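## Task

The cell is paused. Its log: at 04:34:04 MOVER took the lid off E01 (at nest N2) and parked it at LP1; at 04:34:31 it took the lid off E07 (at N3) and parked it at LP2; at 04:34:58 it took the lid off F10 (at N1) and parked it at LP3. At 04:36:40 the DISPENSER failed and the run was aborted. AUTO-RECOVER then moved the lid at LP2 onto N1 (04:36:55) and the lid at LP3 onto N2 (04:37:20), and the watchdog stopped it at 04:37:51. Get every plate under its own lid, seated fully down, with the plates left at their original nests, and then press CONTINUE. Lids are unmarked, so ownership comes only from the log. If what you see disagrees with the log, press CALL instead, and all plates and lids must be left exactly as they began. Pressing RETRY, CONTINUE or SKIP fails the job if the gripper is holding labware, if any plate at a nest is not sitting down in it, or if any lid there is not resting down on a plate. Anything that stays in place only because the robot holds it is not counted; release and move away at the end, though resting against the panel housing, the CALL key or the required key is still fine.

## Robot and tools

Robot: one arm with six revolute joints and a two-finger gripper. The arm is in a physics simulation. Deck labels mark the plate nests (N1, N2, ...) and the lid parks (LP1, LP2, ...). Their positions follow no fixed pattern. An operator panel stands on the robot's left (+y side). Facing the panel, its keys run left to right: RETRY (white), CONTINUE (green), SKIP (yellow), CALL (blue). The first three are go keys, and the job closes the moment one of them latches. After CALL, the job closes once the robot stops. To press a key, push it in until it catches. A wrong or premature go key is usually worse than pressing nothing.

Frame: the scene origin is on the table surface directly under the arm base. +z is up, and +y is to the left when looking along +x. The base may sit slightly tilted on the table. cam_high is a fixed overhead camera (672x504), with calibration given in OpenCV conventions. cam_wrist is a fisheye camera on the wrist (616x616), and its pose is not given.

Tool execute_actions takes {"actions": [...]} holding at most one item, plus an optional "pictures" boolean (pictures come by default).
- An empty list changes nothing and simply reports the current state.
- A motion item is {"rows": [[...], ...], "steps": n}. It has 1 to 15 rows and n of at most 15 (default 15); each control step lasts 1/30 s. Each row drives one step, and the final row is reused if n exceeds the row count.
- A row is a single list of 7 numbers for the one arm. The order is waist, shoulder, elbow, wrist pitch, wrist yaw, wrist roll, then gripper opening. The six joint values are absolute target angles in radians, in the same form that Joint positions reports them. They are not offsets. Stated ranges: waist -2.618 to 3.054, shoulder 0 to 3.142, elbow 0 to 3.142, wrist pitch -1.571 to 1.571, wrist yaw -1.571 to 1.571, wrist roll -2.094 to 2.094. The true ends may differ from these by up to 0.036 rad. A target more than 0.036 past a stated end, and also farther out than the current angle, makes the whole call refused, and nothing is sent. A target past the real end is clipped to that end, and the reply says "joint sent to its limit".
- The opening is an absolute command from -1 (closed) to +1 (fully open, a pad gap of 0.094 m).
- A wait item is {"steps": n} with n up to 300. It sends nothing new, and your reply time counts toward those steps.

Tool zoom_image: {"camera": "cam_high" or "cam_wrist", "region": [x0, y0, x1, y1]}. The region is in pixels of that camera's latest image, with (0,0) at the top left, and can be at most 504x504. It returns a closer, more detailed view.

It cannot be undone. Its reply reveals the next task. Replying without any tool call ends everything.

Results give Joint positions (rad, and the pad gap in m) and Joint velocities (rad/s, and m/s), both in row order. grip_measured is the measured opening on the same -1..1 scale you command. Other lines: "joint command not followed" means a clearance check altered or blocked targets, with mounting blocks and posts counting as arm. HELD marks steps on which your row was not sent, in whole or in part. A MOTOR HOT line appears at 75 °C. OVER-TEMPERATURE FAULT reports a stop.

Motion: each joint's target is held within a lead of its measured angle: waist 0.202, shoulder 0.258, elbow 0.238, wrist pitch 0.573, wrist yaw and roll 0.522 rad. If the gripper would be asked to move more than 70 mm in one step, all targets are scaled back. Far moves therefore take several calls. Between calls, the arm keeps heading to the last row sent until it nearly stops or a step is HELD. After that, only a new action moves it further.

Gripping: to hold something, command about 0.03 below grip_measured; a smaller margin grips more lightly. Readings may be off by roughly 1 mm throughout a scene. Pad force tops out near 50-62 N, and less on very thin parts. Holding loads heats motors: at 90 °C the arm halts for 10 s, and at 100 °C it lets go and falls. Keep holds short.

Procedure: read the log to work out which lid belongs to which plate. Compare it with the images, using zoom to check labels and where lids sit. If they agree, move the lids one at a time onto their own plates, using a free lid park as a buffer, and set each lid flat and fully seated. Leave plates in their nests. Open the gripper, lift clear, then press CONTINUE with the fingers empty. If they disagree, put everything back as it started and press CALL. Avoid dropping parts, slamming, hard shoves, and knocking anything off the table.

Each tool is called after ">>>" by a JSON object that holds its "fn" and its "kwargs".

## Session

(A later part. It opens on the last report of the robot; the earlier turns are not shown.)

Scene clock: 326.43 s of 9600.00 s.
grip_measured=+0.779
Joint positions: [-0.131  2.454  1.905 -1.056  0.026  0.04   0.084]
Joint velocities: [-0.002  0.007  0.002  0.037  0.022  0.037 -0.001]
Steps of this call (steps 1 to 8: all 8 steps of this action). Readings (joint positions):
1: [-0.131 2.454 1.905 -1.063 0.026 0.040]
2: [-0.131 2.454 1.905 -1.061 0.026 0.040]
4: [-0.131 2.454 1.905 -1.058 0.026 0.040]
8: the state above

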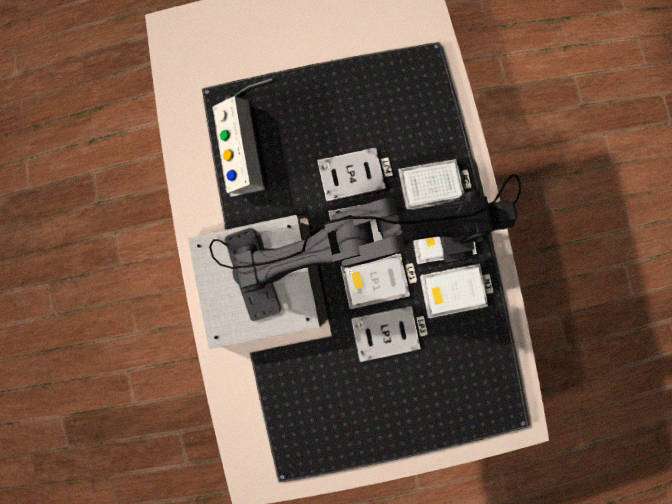

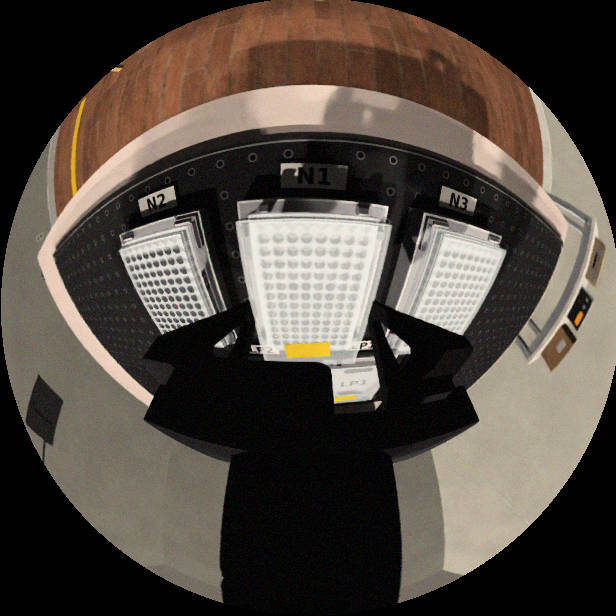

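>>> {"fn": "execute_actions", "kwargs": {"actions": [{"rows": [[-0.131,2.430,1.898,-1.0374,0.029,0.036,0.75],[-0.131,2.430,1.898,-1.0356,0.029,0.036,0.75],[-0.131,2.430,1.898,-1.0327,0.029,0.036,0.75],[-0.131,2.430,1.8975,-1.0288,0.029,0.036,0.75],[-0.131,2.430,1.8961,-1.0240,0.029,0.036,0.75],[-0.131,2.430,1.8938,-1.0186,0.029,0.036,0.75],[-0.131,2.430,1.8907,-1.0126,0.029,0.036,0.75],[-0.131,2.430,1.8869,-1.0065,0.029,0.036,0.75],[-0.131,2.430,1.8826,-1.0004,0.029,0.036,0.75],[-0.131,2.430,1.8779,-0.9944,0.029,0.036,0.75],[-0.131,2.430,1.873,-0.9890,0.029,0.036,0.75],[-0.131,2.430,1.8681,-0.9842,0.029,0.036,0.75],[-0.131,2.430,1.8634,-0.9803,0.029,0.036,0.75],[-0.131,2.430,1.8591,-0.9774,0.029,0.036,0.75],[-0.131,2.430,1.8553,-0.9756,0.029,0.036,0.75]], "steps": 15}], "pictures": false}}

>>> {"fn": "execute_actions", "kwargs": {"actions": [{"rows": [[-0.131,2.430,1.8522,-0.975,0.029,0.036,0.75],[-0.131,2.430,1.8499,-0.975,0.029,0.036,0.75],[-0.131,2.430,1.8485,-0.975,0.029,0.036,0.75],[-0.131,2.430,1.848,-0.975,0.029,0.036,0.75]], "steps": 15}]}}

>>> {"fn": "zoom_image", "kwargs": {"camera": "cam_wrist", "region": [180, 170, 450, 380]}}

Scene clock: 341.77 s of 9600.00 s.
grip_measured=+0.779
Joint positions: [-0.131  2.454  1.871 -1.008  0.026  0.04   0.084]
Joint velocities: [-0.022 -0.022 -0.134  0.037  0.037 -0.022 -0.001]
Steps of this call (steps 1 to 15: the robot went on to your last target; steps 16 to 90: nothing new was sent; then 11.83 s passed at rest; steps 91 to 105: all 15 steps of this action). Readings (joint positions):
91: [-0.131 2.454 1.905 -1.054 0.026 0.040]
92: [-0.131 2.454 1.905 -1.054 0.026 0.040]
94: [-0.131 2.454 1.905 -1.053 0.026 0.040]
98: [-0.131 2.454 1.904 -1.041 0.026 0.040]
105: the state above

Scene clock: 342.27 s of 9600.00 s.
grip_measured=+0.779
Joint positions: [-0.131  2.454  1.857 -0.993  0.026  0.04   0.084]
Joint velocities: [-0.007 -0.002 -0.002  0.081  0.007 -0.066 -0.   ]
Steps of this call (steps 1 to 15: all 15 steps of this action). Readings (joint positions):
1: [-0.131 2.454 1.867 -1.006 0.026 0.040]
2: [-0.131 2.454 1.863 -1.004 0.026 0.040]
4: [-0.131 2.454 1.858 -0.999 0.026 0.040]
8: [-0.131 2.454 1.857 -0.995 0.026 0.040]
15: the state above

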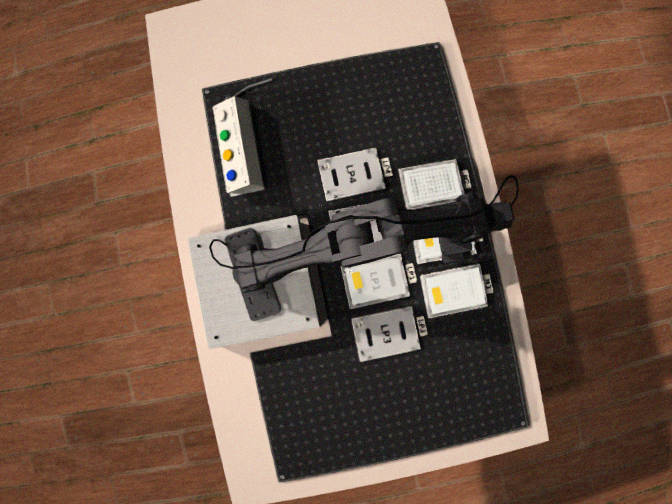

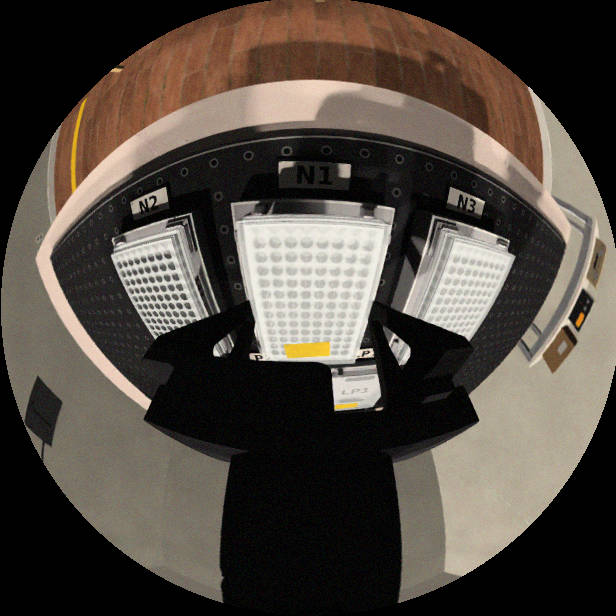

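Region (180, 170, 450, 380) of cam_wrist's 616x616 image, scaled by 1.867, with more detail than that image has.

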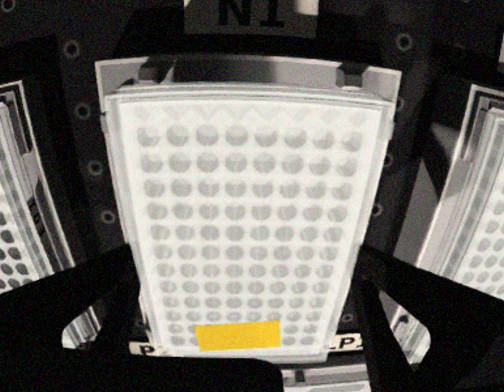

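>>> {"fn": "execute_actions", "kwargs": {"actions": [{"rows": [[-0.131,2.440,1.855,-0.990,0.026,0.040,0.80],[-0.131,2.440,1.855,-0.990,0.026,0.040,0.84],[-0.131,2.440,1.855,-0.990,0.026,0.040,0.88],[-0.131,2.440,1.855,-0.990,0.026,0.040,0.92],[-0.131,2.440,1.855,-0.990,0.026,0.040,0.96],[-0.131,2.440,1.855,-0.990,0.026,0.040,1.0]], "steps": 12}]}}

>>> {"fn": "zoom_image", "kwargs": {"camera": "cam_wrist", "region": [180, 170, 450, 380]}}

>>> {"fn": "execute_actions", "kwargs": {"actions": [{"rows": [[-0.134,2.417,1.850,-0.977,0.024,0.034,1],[-0.134,2.415,1.850,-0.977,0.024,0.034,1],[-0.134,2.411,1.850,-0.977,0.024,0.034,1],[-0.134,2.405,1.850,-0.977,0.024,0.034,1],[-0.134,2.397,1.850,-0.9765,0.024,0.034,1],[-0.134,2.388,1.849,-0.975,0.024,0.034,1],[-0.135,2.378,1.845,-0.972,0.024,0.0325,1],[-0.137,2.366,1.838,-0.969,0.023,0.031,1],[-0.139,2.353,1.829,-0.964,0.023,0.028,1],[-0.142,2.338,1.817,-0.958,0.022,0.025,1],[-0.145,2.322,1.802,-0.952,0.022,0.021,1],[-0.149,2.305,1.785,-0.9445,0.021,0.016,1],[-0.153,2.287,1.766,-0.936,0.021,0.011,1],[-0.158,2.2685,1.7445,-0.927,0.020,0.005,1],[-0.1635,2.249,1.721,-0.917,0.020,-0.002,1]], "steps": 15}], "pictures": false}}

>>> {"fn": "execute_actions", "kwargs": {"actions": [{"rows": [[-0.169,2.228,1.695,-0.907,0.019,-0.009,1],[-0.176,2.207,1.668,-0.895,0.019,-0.016,1],[-0.182,2.186,1.639,-0.8835,0.018,-0.0245,1],[-0.189,2.164,1.608,-0.871,0.018,-0.033,1],[-0.197,2.141,1.576,-0.858,0.017,-0.042,1],[-0.204,2.119,1.543,-0.845,0.017,-0.051,1],[-0.212,2.097,1.509,-0.832,0.016,-0.0605,1],[-0.220,2.074,1.474,-0.818,0.016,-0.070,1],[-0.228,2.052,1.4385,-0.804,0.015,-0.080,1],[-0.236,2.031,1.403,-0.790,0.015,-0.090,1],[-0.2445,2.010,1.3665,-0.776,0.014,-0.100,1],[-0.253,1.989,1.330,-0.762,0.014,-0.110,1],[-0.261,1.9695,1.294,-0.748,0.013,-0.120,1],[-0.269,1.951,1.259,-0.735,0.013,-0.130,1],[-0.277,1.933,1.224,-0.722,0.013,-0.1395,1]], "steps": 15}], "pictures": false}}

>>> {"fn": "execute_actions", "kwargs": {"actions": [{"rows": [[-0.285,1.916,1.190,-0.709,0.013,-0.149,1],[-0.292,1.900,1.157,-0.6965,0.013,-0.158,1],[-0.300,1.885,1.125,-0.685,0.013,-0.167,1],[-0.307,1.872,1.094,-0.673,0.013,-0.1755,1],[-0.313,1.860,1.065,-0.663,0.013,-0.1835,1],[-0.320,1.850,1.038,-0.653,0.013,-0.191,1],[-0.3255,1.841,1.012,-0.644,0.013,-0.198,1],[-0.331,1.833,0.9885,-0.6355,0.013,-0.205,1],[-0.336,1.827,0.967,-0.628,0.013,-0.211,1],[-0.340,1.823,0.948,-0.6215,0.013,-0.216,1],[-0.344,1.821,0.931,-0.616,0.013,-0.221,1],[-0.347,1.820,0.916,-0.611,0.013,-0.225,1],[-0.350,1.820,0.904,-0.608,0.013,-0.228,1],[-0.352,1.820,0.895,-0.605,0.013,-0.231,1],[-0.354,1.820,0.888,-0.6035,0.013,-0.2325,1]], "steps": 15}], "pictures": false}}

>>> {"fn": "execute_actions", "kwargs": {"actions": [{"rows": [[-0.355,1.820,0.884,-0.603,0.013,-0.234,1],[-0.355,1.820,0.883,-0.603,0.013,-0.234,1]], "steps": 14}]}}

>>> {"fn": "zoom_image", "kwargs": {"camera": "cam_wrist", "region": [180, 170, 450, 380]}}

Scene clock: 385.53 s of 9600.00 s.
grip_measured=+1.000
Joint positions: [-0.131  2.454  1.857 -0.993  0.026  0.04   0.094]
Joint velocities: [-0.012 -0.012 -0.002 -0.022 -0.022  0.022  0.   ]
Steps of this call (steps 1 to 15: the robot went on to your last target; steps 16 to 90: nothing new was sent; then 39.87 s passed at rest; steps 91 to 102: all 12 steps of this action). Readings (joint positions):
91: [-0.131 2.454 1.857 -0.993 0.026 0.040]
92: [-0.131 2.454 1.857 -0.993 0.026 0.040]
94: [-0.131 2.454 1.857 -0.993 0.026 0.040]
98: [-0.131 2.454 1.857 -0.993 0.026 0.040]
102: the state above

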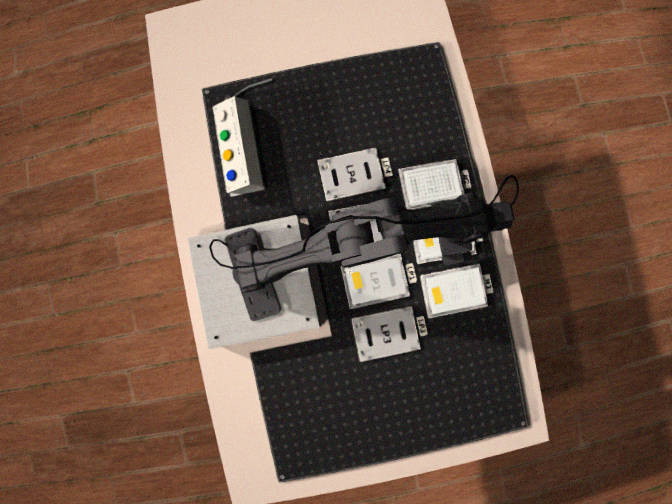

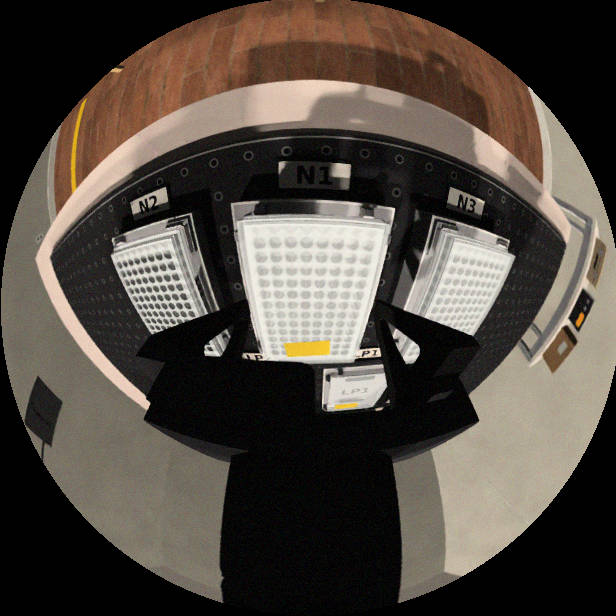

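Region (180, 170, 450, 380) of cam_wrist's 616x616 image, scaled by 1.867, with more detail than that image has.

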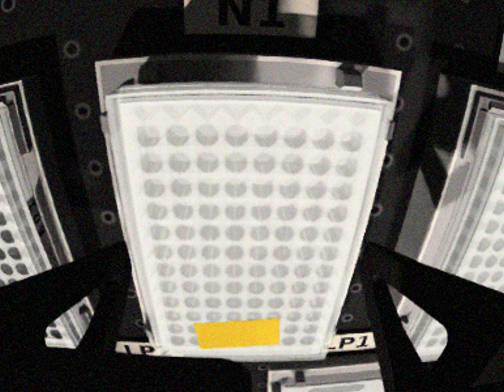

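Scene clock: 386.03 s of 9600.00 s.
grip_measured=+1.000
Joint positions: [-0.141  2.313  1.766 -0.957  0.025  0.022  0.094]
Joint velocities: [-0.12  -0.593 -0.579  0.154 -0.198 -0.066  0.   ]
Steps of this call (steps 1 to 15: all 15 steps of this action). Readings (joint positions):
1: [-0.131 2.454 1.857 -0.993 0.026 0.040]
2: [-0.131 2.454 1.857 -0.993 0.026 0.040]
4: [-0.131 2.453 1.857 -0.993 0.026 0.040]
8: [-0.131 2.432 1.851 -0.990 0.026 0.039]
15: the state above

Scene clock: 386.53 s of 9600.00 s.
grip_measured=+1.000
Joint positions: [-0.257  1.994  1.291 -0.791  0.022 -0.094  0.094]
Joint velocities: [-0.222 -0.54  -1.028  0.388 -0.11  -0.3    0.   ]
Steps of this call (steps 1 to 15: all 15 steps of this action). Readings (joint positions):
1: [-0.146 2.292 1.745 -0.949 0.024 0.017]
2: [-0.152 2.270 1.722 -0.940 0.024 0.012]
4: [-0.166 2.227 1.669 -0.921 0.024 -0.000]
8: [-0.199 2.139 1.541 -0.877 0.023 -0.030]
15: the state above

Scene clock: 387.03 s of 9600.00 s.
grip_measured=+1.000
Joint positions: [-0.343  1.852  0.91  -0.65   0.021 -0.208  0.094]
Joint velocities: [-0.056  0.007 -0.3    0.139  0.037 -0.154  0.   ]
Steps of this call (steps 1 to 15: all 15 steps of this action). Readings (joint positions):
1: [-0.265 1.975 1.256 -0.778 0.022 -0.103]
2: [-0.273 1.958 1.222 -0.766 0.022 -0.112]
4: [-0.288 1.925 1.155 -0.742 0.021 -0.131]
8: [-0.315 1.877 1.038 -0.699 0.021 -0.165]
15: the state above

Scene clock: 387.50 s of 9600.00 s.
grip_measured=+1.000
Joint positions: [-0.347  1.852  0.889 -0.623  0.021 -0.227  0.094]
Joint velocities: [ 0.007 -0.002  0.002  0.095 -0.051  0.022  0.   ]
Steps of this call (steps 1 to 14: all 14 steps of this action). Readings (joint positions):
1: [-0.345 1.852 0.901 -0.646 0.021 -0.212]
2: [-0.346 1.852 0.894 -0.644 0.021 -0.215]
4: [-0.347 1.852 0.889 -0.640 0.021 -0.220]
8: [-0.347 1.852 0.889 -0.629 0.021 -0.225]
14: the state above

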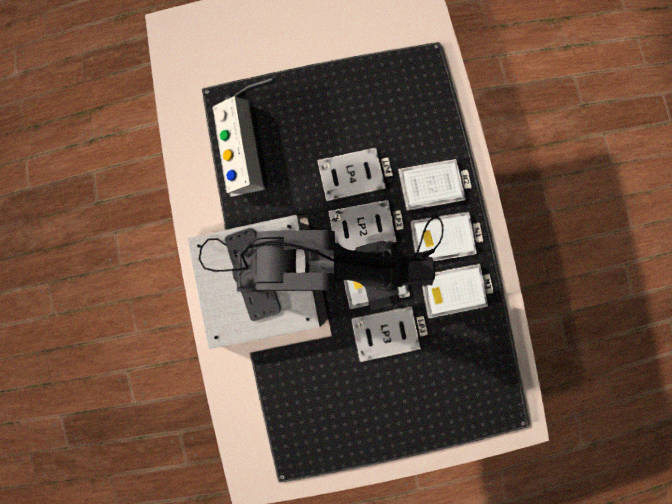

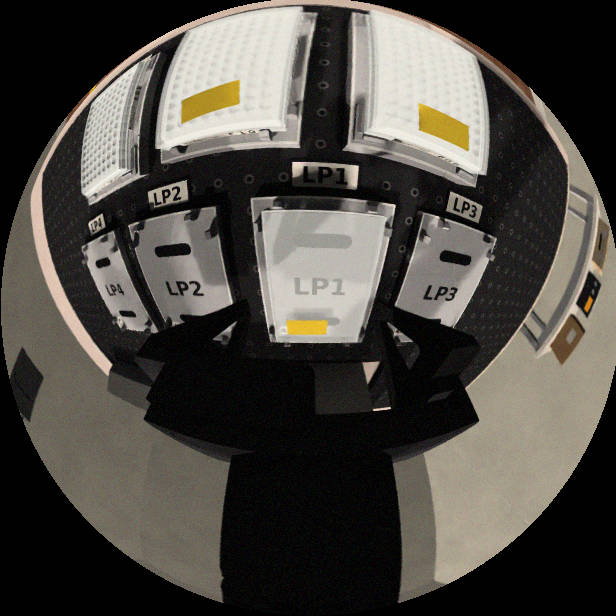

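Region (180, 170, 450, 380) of cam_wrist's 616x616 image, scaled by 1.867, with more detail than that image has.

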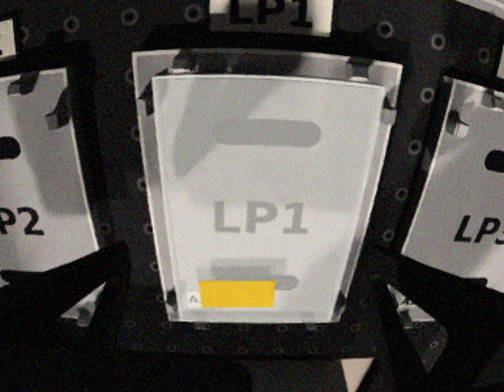

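>>> {"fn": "execute_actions", "kwargs": {"actions": [{"rows": [[-0.3523,1.8567,0.885,-0.5969,0.016,-0.2333,1],[-0.3532,1.8589,0.885,-0.5923,0.016,-0.234,1],[-0.3547,1.8624,0.885,-0.587,0.016,-0.2352,1],[-0.3566,1.8671,0.885,-0.5814,0.016,-0.2368,1],[-0.359,1.8728,0.885,-0.5756,0.016,-0.2388,1],[-0.3617,1.8791,0.885,-0.570,0.016,-0.2409,1],[-0.3645,1.886,0.885,-0.5648,0.016,-0.2433,1],[-0.3675,1.893,0.885,-0.5601,0.016,-0.2457,1],[-0.3703,1.8999,0.885,-0.5562,0.016,-0.2481,1],[-0.373,1.9063,0.885,-0.5534,0.016,-0.2503,1],[-0.3754,1.9119,0.885,-0.5516,0.016,-0.2522,1],[-0.3773,1.9166,0.885,-0.551,0.016,-0.2538,1],[-0.3788,1.9201,0.885,-0.551,0.016,-0.255,1],[-0.3797,1.9223,0.885,-0.551,0.016,-0.2557,1],[-0.380,1.923,0.885,-0.551,0.016,-0.256,1]], "steps": 15}], "pictures": false}}

>>> {"fn": "execute_actions", "kwargs": {"actions": [{"rows": [[-0.380,1.923,0.885,-0.551,0.016,-0.256,1]], "steps": 10}]}}

>>> {"fn": "zoom_image", "kwargs": {"camera": "cam_wrist", "region": [180, 170, 450, 380]}}

Scene clock: 401.47 s of 9600.00 s.
grip_measured=+1.000
Joint positions: [-0.371  1.911  0.889 -0.575  0.021 -0.244  0.094]
Joint velocities: [-0.037  0.095 -0.012  0.022  0.007 -0.022  0.   ]
Steps of this call (steps 1 to 15: the robot went on to your last target; steps 16 to 90: nothing new was sent; then 10.47 s passed at rest; steps 91 to 105: all 15 steps of this action). Readings (joint positions):
91: [-0.347 1.852 0.889 -0.620 0.021 -0.228]
92: [-0.347 1.852 0.889 -0.619 0.021 -0.228]
94: [-0.347 1.852 0.889 -0.614 0.021 -0.228]
98: [-0.352 1.863 0.889 -0.595 0.021 -0.233]
105: the state above

Scene clock: 401.80 s of 9600.00 s.
grip_measured=+1.000
Joint positions: [-0.372  1.914  0.889 -0.569  0.021 -0.249  0.094]
Joint velocities: [-0.007 -0.007 -0.007 -0.007 -0.051  0.022  0.   ]
Steps of this call (steps 1 to 10: all 10 steps of this action). Readings (joint positions):
1: [-0.372 1.914 0.889 -0.574 0.021 -0.246]
2: [-0.372 1.914 0.889 -0.574 0.021 -0.246]
4: [-0.372 1.914 0.889 -0.572 0.021 -0.248]
8: [-0.372 1.914 0.889 -0.570 0.021 -0.249]
10: the state above

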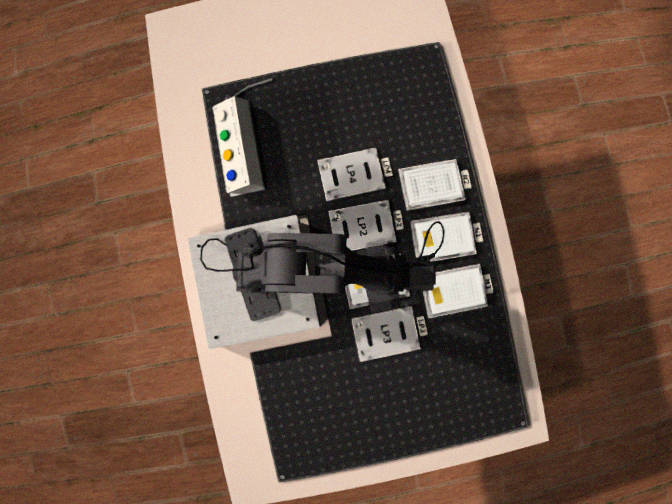

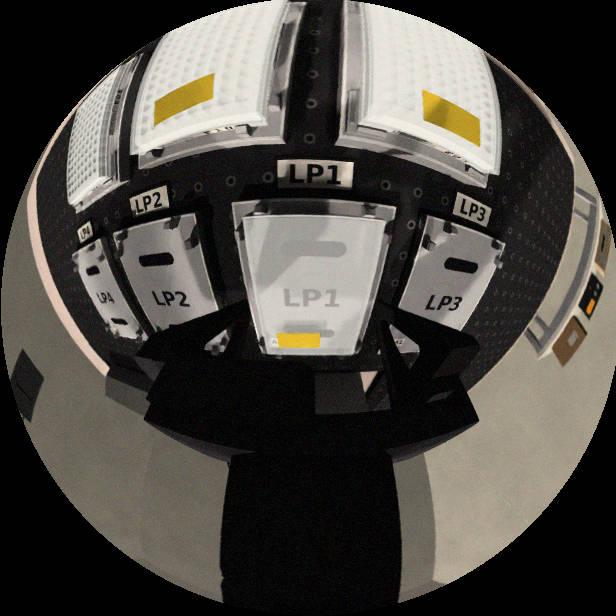

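Region (180, 170, 450, 380) of cam_wrist's 616x616 image, scaled by 1.867, with more detail than that image has.

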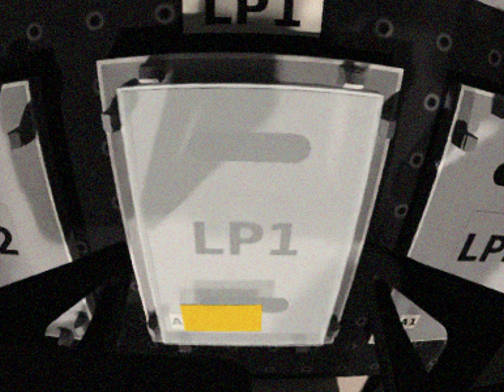

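>>> {"fn": "execute_actions", "kwargs": {"actions": [{"rows": [[-0.376,1.9226,0.885,-0.5435,0.026,-0.253,1],[-0.376,1.9245,0.885,-0.5399,0.029,-0.253,1],[-0.376,1.9275,0.885,-0.536,0.032,-0.253,1],[-0.376,1.9315,0.885,-0.5321,0.032,-0.253,1],[-0.376,1.9361,0.885,-0.5285,0.032,-0.253,1],[-0.376,1.941,0.885,-0.5254,0.032,-0.253,1],[-0.376,1.9459,0.885,-0.523,0.032,-0.253,1],[-0.376,1.9505,0.885,-0.5215,0.032,-0.253,1],[-0.376,1.9545,0.885,-0.521,0.032,-0.253,1],[-0.376,1.9575,0.885,-0.521,0.032,-0.253,1],[-0.376,1.9594,0.885,-0.521,0.032,-0.253,1],[-0.376,1.960,0.885,-0.521,0.032,-0.253,1]], "steps": 15}], "pictures": false}}

>>> {"fn": "execute_actions", "kwargs": {"actions": [{"rows": [[-0.376,1.960,0.885,-0.521,0.032,-0.253,1]], "steps": 8}]}}

>>> {"fn": "zoom_image", "kwargs": {"camera": "cam_wrist", "region": [180, 170, 450, 380]}}

Scene clock: 413.40 s of 9600.00 s.
grip_measured=+1.000
Joint positions: [-0.372  1.951  0.889 -0.542  0.026 -0.25   0.094]
Joint velocities: [-0.017 -0.002  0.007  0.007 -0.007  0.066  0.   ]
Steps of this call (steps 1 to 15: the robot went on to your last target; steps 16 to 90: nothing new was sent; then 8.10 s passed at rest; steps 91 to 105: all 15 steps of this action). Readings (joint positions):
91: [-0.372 1.914 0.889 -0.568 0.021 -0.250]
92: [-0.372 1.914 0.889 -0.566 0.021 -0.250]
94: [-0.372 1.914 0.889 -0.562 0.023 -0.250]
98: [-0.372 1.924 0.889 -0.548 0.025 -0.250]
105: the state above

Scene clock: 413.67 s of 9600.00 s.
grip_measured=+1.000
Joint positions: [-0.372  1.951  0.889 -0.539  0.026 -0.25   0.094]
Joint velocities: [ 0.007 -0.002 -0.007 -0.007  0.022 -0.051  0.   ]
Steps of this call (steps 1 to 8: all 8 steps of this action). Readings (joint positions):
1: [-0.372 1.951 0.889 -0.542 0.026 -0.250]
2: [-0.372 1.951 0.889 -0.541 0.026 -0.250]
4: [-0.372 1.951 0.889 -0.540 0.026 -0.250]
8: the state above

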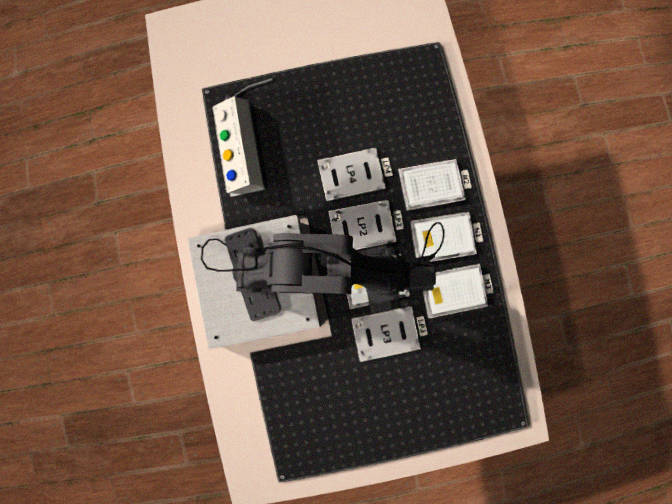

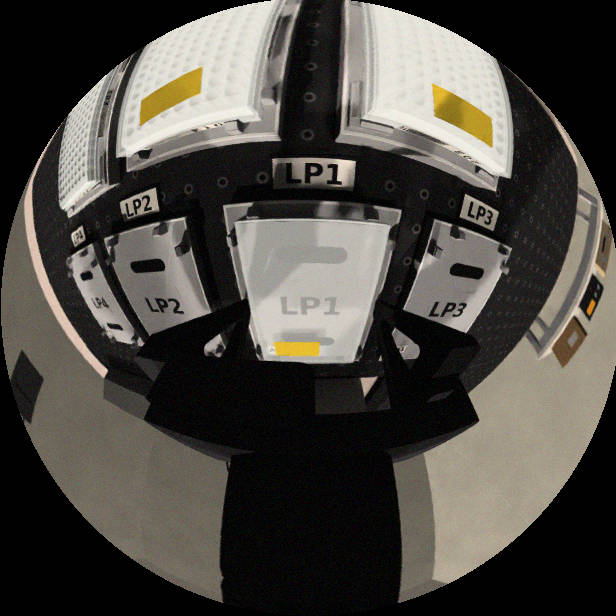

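Region (180, 170, 450, 380) of cam_wrist's 616x616 image, scaled by 1.867, with more detail than that image has.

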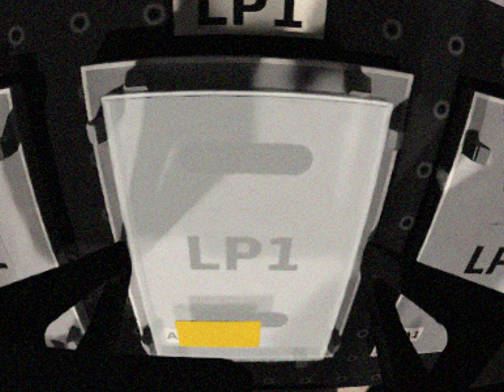

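>>> {"fn": "execute_actions", "kwargs": {"actions": [{"rows": [[-0.374,1.955,0.887,-0.532,0.028,-0.251,0.95],[-0.374,1.955,0.887,-0.532,0.028,-0.251,0.90],[-0.374,1.955,0.887,-0.532,0.028,-0.251,0.86],[-0.374,1.955,0.887,-0.532,0.028,-0.251,0.83],[-0.374,1.955,0.887,-0.532,0.028,-0.251,0.81],[-0.374,1.955,0.887,-0.532,0.028,-0.251,0.79],[-0.374,1.955,0.887,-0.532,0.028,-0.251,0.77],[-0.374,1.955,0.887,-0.532,0.028,-0.251,0.75]], "steps": 14}], "pictures": false}}

>>> {"fn": "execute_actions", "kwargs": {"actions": [{"rows": [[-0.372,1.908,0.889,-0.558,0.026,-0.250,0.75],[-0.372,1.905,0.889,-0.562,0.026,-0.250,0.75],[-0.372,1.901,0.889,-0.567,0.026,-0.250,0.75],[-0.372,1.896,0.889,-0.573,0.026,-0.250,0.75],[-0.372,1.890,0.889,-0.579,0.026,-0.250,0.75],[-0.372,1.884,0.889,-0.585,0.026,-0.250,0.75],[-0.372,1.879,0.889,-0.589,0.026,-0.250,0.75],[-0.372,1.875,0.895,-0.592,0.026,-0.250,0.75],[-0.372,1.873,0.903,-0.593,0.026,-0.250,0.75],[-0.372,1.872,0.911,-0.596,0.026,-0.250,0.75]], "steps": 10}], "pictures": false}}

>>> {"fn": "execute_actions", "kwargs": {"actions": [{"rows": [[-0.3664,1.872,0.9174,-0.6075,0.020,-0.2433,0.75],[-0.3645,1.872,0.9219,-0.6181,0.020,-0.2413,0.75],[-0.3614,1.872,0.9291,-0.6316,0.020,-0.2380,0.75],[-0.3570,1.885,0.9393,-0.6476,0.020,-0.2334,0.75],[-0.3515,1.897,0.9523,-0.6655,0.0195,-0.2275,0.75],[-0.3448,1.906,0.9679,-0.6839,0.019,-0.2204,0.75],[-0.3370,1.911,0.9863,-0.7029,0.019,-0.2120,0.75],[-0.3280,1.914,1.0073,-0.7221,0.019,-0.2024,0.75],[-0.3180,1.9189,1.0307,-0.7418,0.0185,-0.1918,0.75],[-0.3070,1.9259,1.0565,-0.7617,0.018,-0.1800,0.75],[-0.2950,1.9347,1.0845,-0.7819,0.018,-0.1673,0.75],[-0.2821,1.9453,1.1146,-0.8021,0.0175,-0.1535,0.75],[-0.2684,1.9578,1.1468,-0.8225,0.017,-0.1389,0.75],[-0.2539,1.9719,1.1807,-0.8425,0.0167,-0.1234,0.75],[-0.2388,1.9876,1.2163,-0.8627,0.016,-0.1073,0.75]], "steps": 15}], "pictures": false}}

>>> {"fn": "execute_actions", "kwargs": {"actions": [{"rows": [[-0.2229,2.0049,1.2532,-0.8824,0.016,-0.0904,0.75],[-0.2066,2.0236,1.2916,-0.9021,0.015,-0.0730,0.75],[-0.1898,2.0436,1.3309,-0.9214,0.015,-0.0550,0.75],[-0.1726,2.0647,1.3712,-0.9402,0.014,-0.0367,0.75],[-0.1550,2.0869,1.4123,-0.9586,0.014,-0.0180,0.75],[-0.1373,2.110,1.4537,-0.9764,0.013,0.0009,0.75],[-0.1194,2.1339,1.4956,-0.9938,0.013,0.0200,0.75],[-0.1016,2.1584,1.5374,-1.0104,0.012,0.0390,0.75],[-0.0837,2.1833,1.5793,-1.0265,0.012,0.0581,0.75],[-0.0660,2.2086,1.6207,-1.0419,0.011,0.0770,0.75],[-0.0484,2.234,1.6618,-1.0563,0.011,0.0957,0.75],[-0.0312,2.2594,1.7021,-1.0703,0.010,0.1140,0.75],[-0.0144,2.2847,1.7414,-1.0832,0.010,0.1320,0.75],[0.0019,2.3096,1.7798,-1.0953,0.009,0.1494,0.75],[0.0178,2.3341,1.8168,-1.1065,0.009,0.1663,0.75]], "steps": 15}], "pictures": false}}

>>> {"fn": "execute_actions", "kwargs": {"actions": [{"rows": [[0.0329,2.358,1.8523,-1.1170,0.008,0.1824,0.75],[0.0474,2.3811,1.8862,-1.1264,0.008,0.1979,0.75],[0.0611,2.4033,1.9184,-1.1349,0.0075,0.2125,0.75],[0.0740,2.4244,1.9485,-1.1424,0.007,0.2263,0.75],[0.0860,2.4444,1.9765,-1.1490,0.007,0.2390,0.75],[0.0970,2.4631,2.0023,-1.1547,0.0064,0.2508,0.75],[0.1070,2.4804,2.0257,-1.1595,0.006,0.2614,0.75],[0.1160,2.4961,2.0467,-1.163,0.006,0.2710,0.75],[0.1238,2.5102,2.0651,-1.164,0.0056,0.2794,0.75],[0.1305,2.5227,2.0807,-1.164,0.0055,0.2865,0.75],[0.1360,2.5333,2.0937,-1.164,0.005,0.2924,0.75],[0.1404,2.5421,2.1039,-1.164,0.005,0.2970,0.75],[0.1435,2.5491,2.1111,-1.164,0.005,0.3003,0.75],[0.1454,2.554,2.1156,-1.164,0.005,0.3023,0.75],[0.146,2.557,2.117,-1.164,0.005,0.303,0.75]], "steps": 15}], "pictures": false}}

>>> {"fn": "execute_actions", "kwargs": {"actions": [{"rows": [[0.146,2.558,2.117,-1.164,0.005,0.303,0.75]], "steps": 14}]}}

>>> {"fn": "zoom_image", "kwargs": {"camera": "cam_wrist", "region": [180, 170, 450, 380]}}

Scene clock: 475.63 s of 9600.00 s.
grip_measured=+0.777
Joint positions: [-0.372  1.951  0.889 -0.539  0.026 -0.25   0.083]
Joint velocities: [ 0.012  0.002  0.007 -0.051  0.022  0.007 -0.001]
Steps of this call (steps 1 to 15: the robot went on to your last target; steps 16 to 90: nothing new was sent; then 58.50 s passed at rest; steps 91 to 104: all 14 steps of this action). Readings (joint positions):
91: [-0.372 1.951 0.889 -0.539 0.026 -0.250]
92: [-0.372 1.951 0.889 -0.539 0.026 -0.250]
94: [-0.372 1.951 0.889 -0.539 0.026 -0.250]
98: [-0.372 1.951 0.889 -0.539 0.026 -0.250]
104: the state above

Scene clock: 475.97 s of 9600.00 s.
grip_measured=+0.777
Joint positions: [-0.372  1.905  0.889 -0.569  0.026 -0.25   0.083]
Joint velocities: [-0.002 -0.11   0.002 -0.022 -0.007  0.022 -0.   ]
Steps of this call (steps 1 to 10: all 10 steps of this action). Readings (joint positions):
1: [-0.372 1.951 0.889 -0.539 0.026 -0.250]
2: [-0.372 1.949 0.889 -0.541 0.026 -0.250]
4: [-0.372 1.941 0.889 -0.547 0.026 -0.250]
8: [-0.372 1.916 0.889 -0.563 0.026 -0.250]
10: the state above

Scene clock: 476.47 s of 9600.00 s.
grip_measured=+0.777
Joint positions: [-0.275  1.951  1.136 -0.777  0.026 -0.166  0.083]
Joint velocities: [ 0.398  0.383  0.979 -0.579  0.022  0.388 -0.   ]
Steps of this call (steps 1 to 15: all 15 steps of this action). Readings (joint positions):
1: [-0.372 1.902 0.889 -0.573 0.026 -0.250]
2: [-0.372 1.901 0.890 -0.578 0.026 -0.249]
4: [-0.371 1.901 0.898 -0.597 0.026 -0.247]
8: [-0.353 1.901 0.945 -0.655 0.026 -0.232]
15: the state above

Scene clock: 476.97 s of 9600.00 s.
grip_measured=+0.777
Joint positions: [-0.019  2.284  1.733 -1.029  0.019  0.085  0.083]
Joint velocities: [ 0.471  0.72   1.101 -0.374 -0.037  0.52  -0.001]
Steps of this call (steps 1 to 15: all 15 steps of this action). Readings (joint positions):
1: [-0.260 1.966 1.170 -0.795 0.026 -0.153]
2: [-0.245 1.982 1.207 -0.813 0.025 -0.138]
4: [-0.213 2.020 1.283 -0.850 0.025 -0.108]
8: [-0.143 2.108 1.447 -0.922 0.023 -0.041]
15: the state above

Scene clock: 477.47 s of 9600.00 s.
grip_measured=+0.777
Joint positions: [ 0.144  2.548  2.081 -1.137  0.007  0.274  0.083]
Joint velocities: [ 0.071  0.164  0.139 -0.066  0.022  0.212 -0.001]
Steps of this call (steps 1 to 15: all 15 steps of this action). Readings (joint positions):
1: [-0.002 2.309 1.770 -1.042 0.018 0.103]
2: [0.014 2.334 1.806 -1.054 0.017 0.120]
4: [0.045 2.381 1.873 -1.076 0.015 0.153]
8: [0.096 2.463 1.983 -1.112 0.012 0.210]
15: the state above

Scene clock: 477.93 s of 9600.00 s.
grip_measured=+0.777
Joint positions: [ 0.146  2.558  2.086 -1.15   0.007  0.296  0.083]
Joint velocities: [ 0.002  0.002 -0.002 -0.066  0.022  0.037 -0.   ]
Steps of this call (steps 1 to 14: all 14 steps of this action). Readings (joint positions):
1: [0.145 2.553 2.084 -1.139 0.007 0.278]
2: [0.146 2.556 2.085 -1.141 0.007 0.282]
4: [0.146 2.558 2.086 -1.144 0.007 0.287]
8: [0.146 2.558 2.086 -1.148 0.007 0.293]
14: the state above

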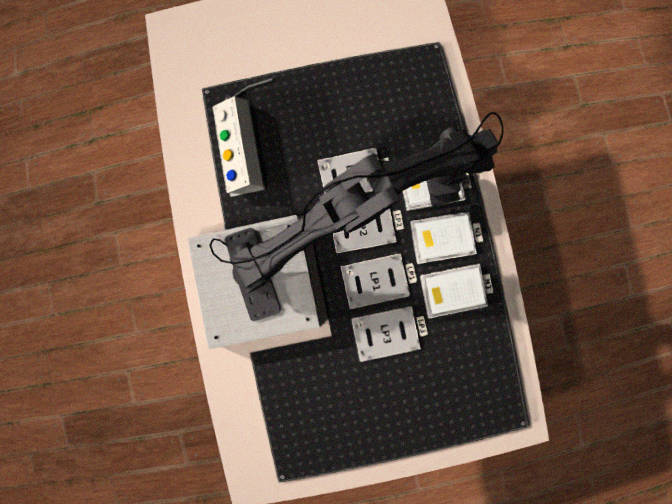

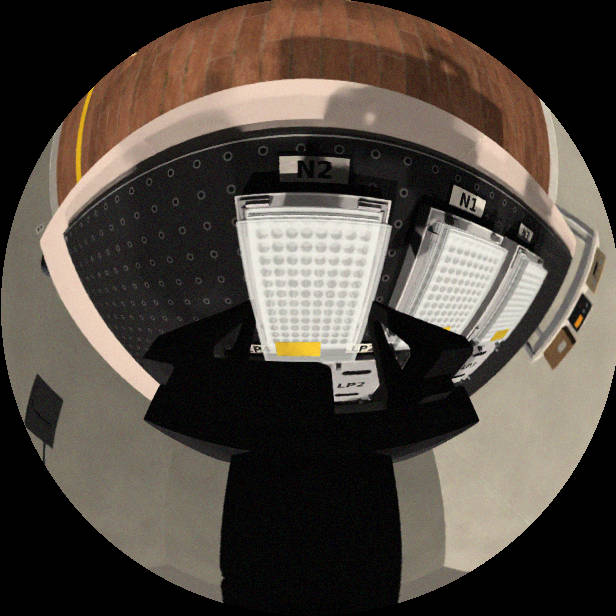

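Region (180, 170, 450, 380) of cam_wrist's 616x616 image, scaled by 1.867, with more detail than that image has.

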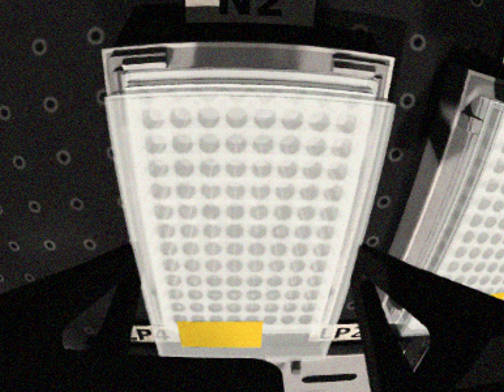

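>>> {"fn": "execute_actions", "kwargs": {"actions": [{"rows": [[0.146,2.556,2.080,-1.1334,0.007,0.300,0.75],[0.146,2.556,2.080,-1.1315,0.007,0.300,0.75],[0.146,2.556,2.080,-1.1285,0.007,0.300,0.75],[0.146,2.556,2.080,-1.1245,0.007,0.300,0.75],[0.146,2.556,2.080,-1.1196,0.007,0.300,0.75],[0.146,2.556,2.079,-1.1139,0.007,0.300,0.75],[0.146,2.556,2.076,-1.1078,0.007,0.300,0.75],[0.146,2.556,2.072,-1.1015,0.007,0.300,0.75],[0.146,2.556,2.067,-1.0952,0.007,0.300,0.75],[0.146,2.556,2.0616,-1.0891,0.007,0.300,0.75],[0.146,2.556,2.0565,-1.0834,0.007,0.300,0.75],[0.146,2.556,2.0515,-1.0785,0.007,0.300,0.75],[0.146,2.556,2.047,-1.0745,0.007,0.300,0.75],[0.146,2.556,2.043,-1.0715,0.007,0.300,0.75],[0.146,2.556,2.040,-1.0696,0.007,0.300,0.75]], "steps": 15}], "pictures": false}}

>>> {"fn": "execute_actions", "kwargs": {"actions": [{"rows": [[0.146,2.556,2.038,-1.069,0.007,0.300,0.75],[0.146,2.556,2.037,-1.069,0.007,0.300,0.75]], "steps": 14}]}}

>>> {"fn": "zoom_image", "kwargs": {"camera": "cam_wrist", "region": [180, 170, 450, 380]}}

Scene clock: 493.10 s of 9600.00 s.
grip_measured=+0.777
Joint positions: [ 0.146  2.558  2.054 -1.102  0.007  0.296  0.083]
Joint velocities: [ 0.007 -0.007 -0.154  0.11   0.007 -0.022  0.   ]
Steps of this call (steps 1 to 15: the robot went on to your last target; steps 16 to 90: nothing new was sent; then 11.67 s passed at rest; steps 91 to 105: all 15 steps of this action). Readings (joint positions):
91: [0.146 2.558 2.086 -1.150 0.007 0.296]
92: [0.146 2.558 2.086 -1.150 0.007 0.296]
94: [0.146 2.558 2.086 -1.149 0.007 0.296]
98: [0.146 2.558 2.086 -1.137 0.007 0.296]
105: the state above

Scene clock: 493.57 s of 9600.00 s.
grip_measured=+0.777
Joint positions: [ 0.146  2.558  2.047 -1.09   0.007  0.296  0.083]
Joint velocities: [-0.002 -0.012  0.007 -0.037 -0.081 -0.022 -0.   ]
Steps of this call (steps 1 to 14: all 14 steps of this action). Readings (joint positions):
1: [0.146 2.558 2.051 -1.096 0.007 0.296]
2: [0.146 2.558 2.048 -1.093 0.007 0.296]
4: [0.146 2.558 2.047 -1.091 0.007 0.296]
8: [0.146 2.558 2.047 -1.090 0.007 0.296]
14: the state above

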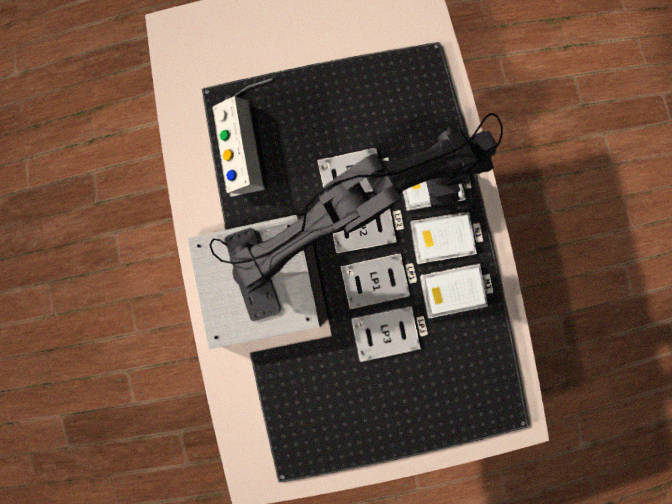

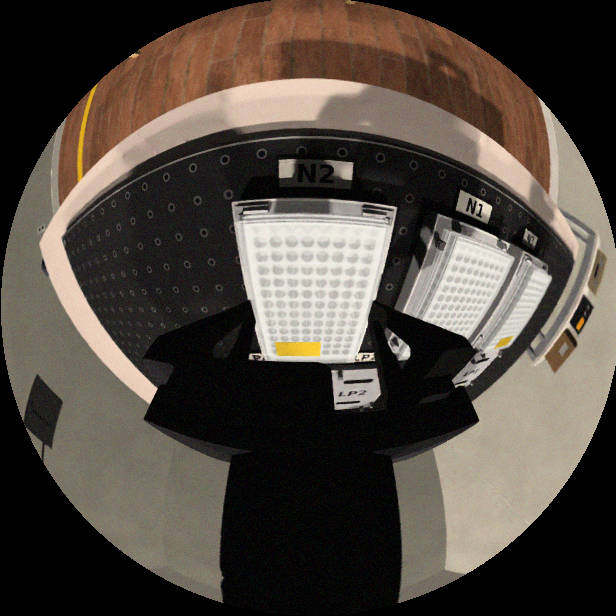

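Region (180, 170, 450, 380) of cam_wrist's 616x616 image, scaled by 1.867, with more detail than that image has.

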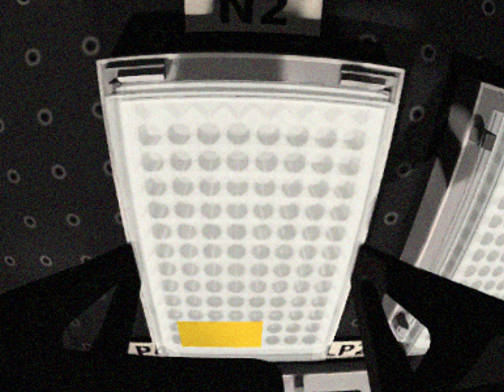

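>>> {"fn": "zoom_image", "kwargs": {"camera": "cam_wrist", "region": [220, 185, 410, 265]}}

Region (220, 185, 410, 265) of cam_wrist's 616x616 image, scaled by 2.653, with more detail than that image has; it fills the top 212 rows of this view, and the rest is white.

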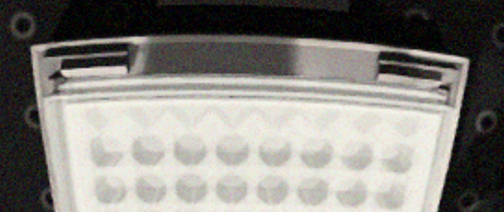

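>>> {"fn": "execute_actions", "kwargs": {"actions": [{"rows": [[0.146,2.556,2.045,-1.068,0.007,0.300,0.75],[0.146,2.556,2.045,-1.066,0.007,0.300,0.75],[0.146,2.556,2.045,-1.064,0.007,0.300,0.75],[0.146,2.556,2.045,-1.063,0.007,0.300,0.75]], "steps": 14}]}}

>>> {"fn": "zoom_image", "kwargs": {"camera": "cam_wrist", "region": [180, 170, 450, 380]}}

Scene clock: 508.33 s of 9600.00 s.
grip_measured=+0.777
Joint positions: [ 0.146  2.558  2.047 -1.089  0.007  0.296  0.083]
Joint velocities: [-0.012 -0.007  0.012 -0.066 -0.007 -0.022  0.001]
Steps of this call (steps 1 to 15: the robot went on to your last target; steps 16 to 90: nothing new was sent; then 11.30 s passed at rest; steps 91 to 104: all 14 steps of this action). Readings (joint positions):
91: [0.146 2.558 2.047 -1.090 0.007 0.296]
92: [0.146 2.558 2.047 -1.090 0.007 0.296]
94: [0.146 2.558 2.047 -1.090 0.007 0.296]
98: [0.146 2.558 2.047 -1.089 0.007 0.296]
104: the state above

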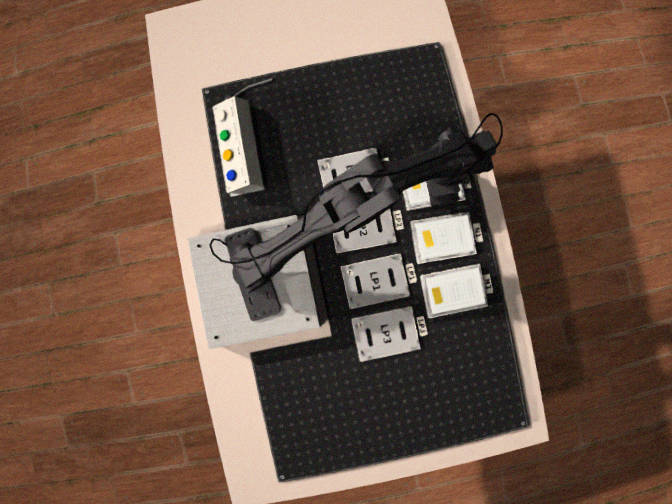

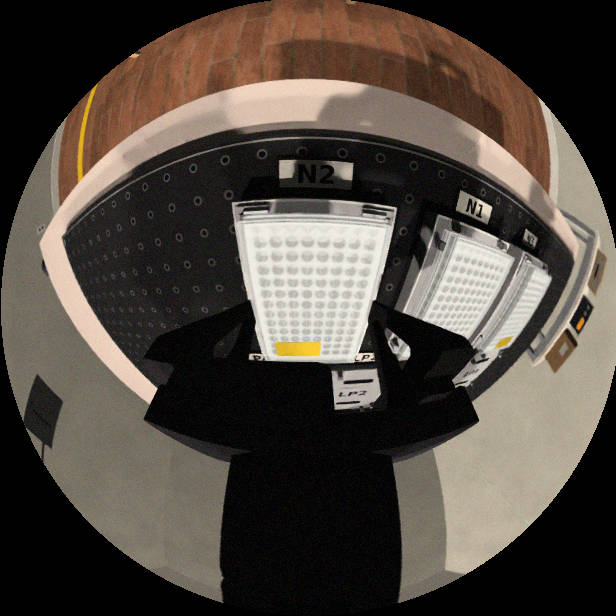

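Region (180, 170, 450, 380) of cam_wrist's 616x616 image, scaled by 1.867, with more detail than that image has.

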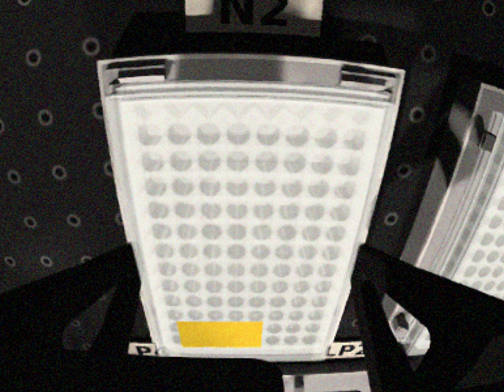

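>>> {"fn": "execute_actions", "kwargs": {"actions": [{"rows": [[0.146,2.556,2.047,-1.085,0.007,0.298,0.76],[0.146,2.556,2.047,-1.085,0.007,0.298,0.77],[0.146,2.556,2.047,-1.085,0.007,0.298,0.775],[0.146,2.556,2.047,-1.085,0.007,0.298,0.78],[0.146,2.556,2.047,-1.085,0.007,0.298,0.785],[0.146,2.556,2.047,-1.085,0.007,0.298,0.79],[0.146,2.556,2.047,-1.085,0.007,0.298,0.80],[0.146,2.556,2.047,-1.085,0.007,0.298,0.81],[0.146,2.556,2.047,-1.085,0.007,0.298,0.82]], "steps": 15}]}}

>>> {"fn": "zoom_image", "kwargs": {"camera": "cam_wrist", "region": [180, 170, 450, 380]}}

Scene clock: 511.80 s of 9600.00 s.
grip_measured=+0.820
Joint positions: [ 0.146  2.558  2.047 -1.089  0.007  0.296  0.085]
Joint velocities: [ 0.002 -0.012  0.002  0.007  0.081  0.037 -0.001]
Steps of this call (steps 1 to 15: the robot went on to your last target; steps 16 to 89: nothing new was sent; steps 90 to 104: all 15 steps of this action). Readings (joint positions):
90: [0.146 2.558 2.047 -1.089 0.007 0.296]
91: [0.146 2.558 2.047 -1.089 0.007 0.296]
93: [0.146 2.558 2.047 -1.089 0.007 0.296]
97: [0.146 2.558 2.047 -1.089 0.007 0.296]
104: the state above

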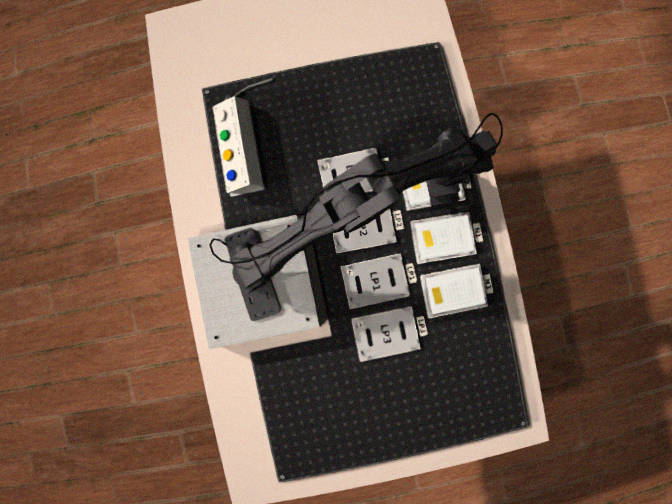

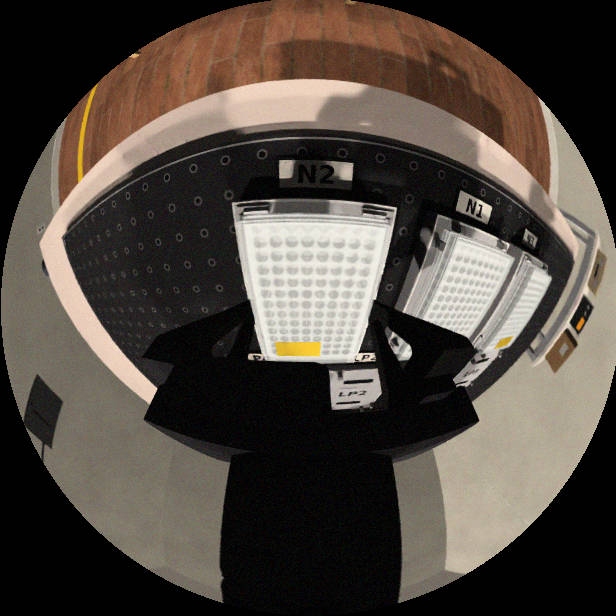

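Region (180, 170, 450, 380) of cam_wrist's 616x616 image, scaled by 1.867, with more detail than that image has.

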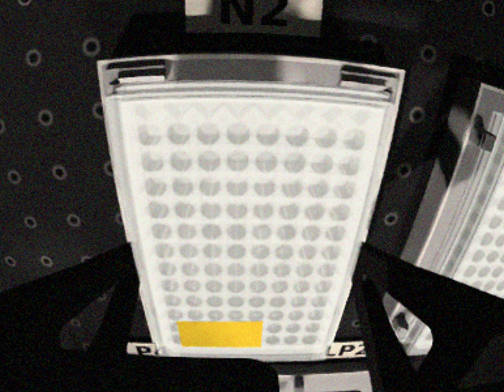

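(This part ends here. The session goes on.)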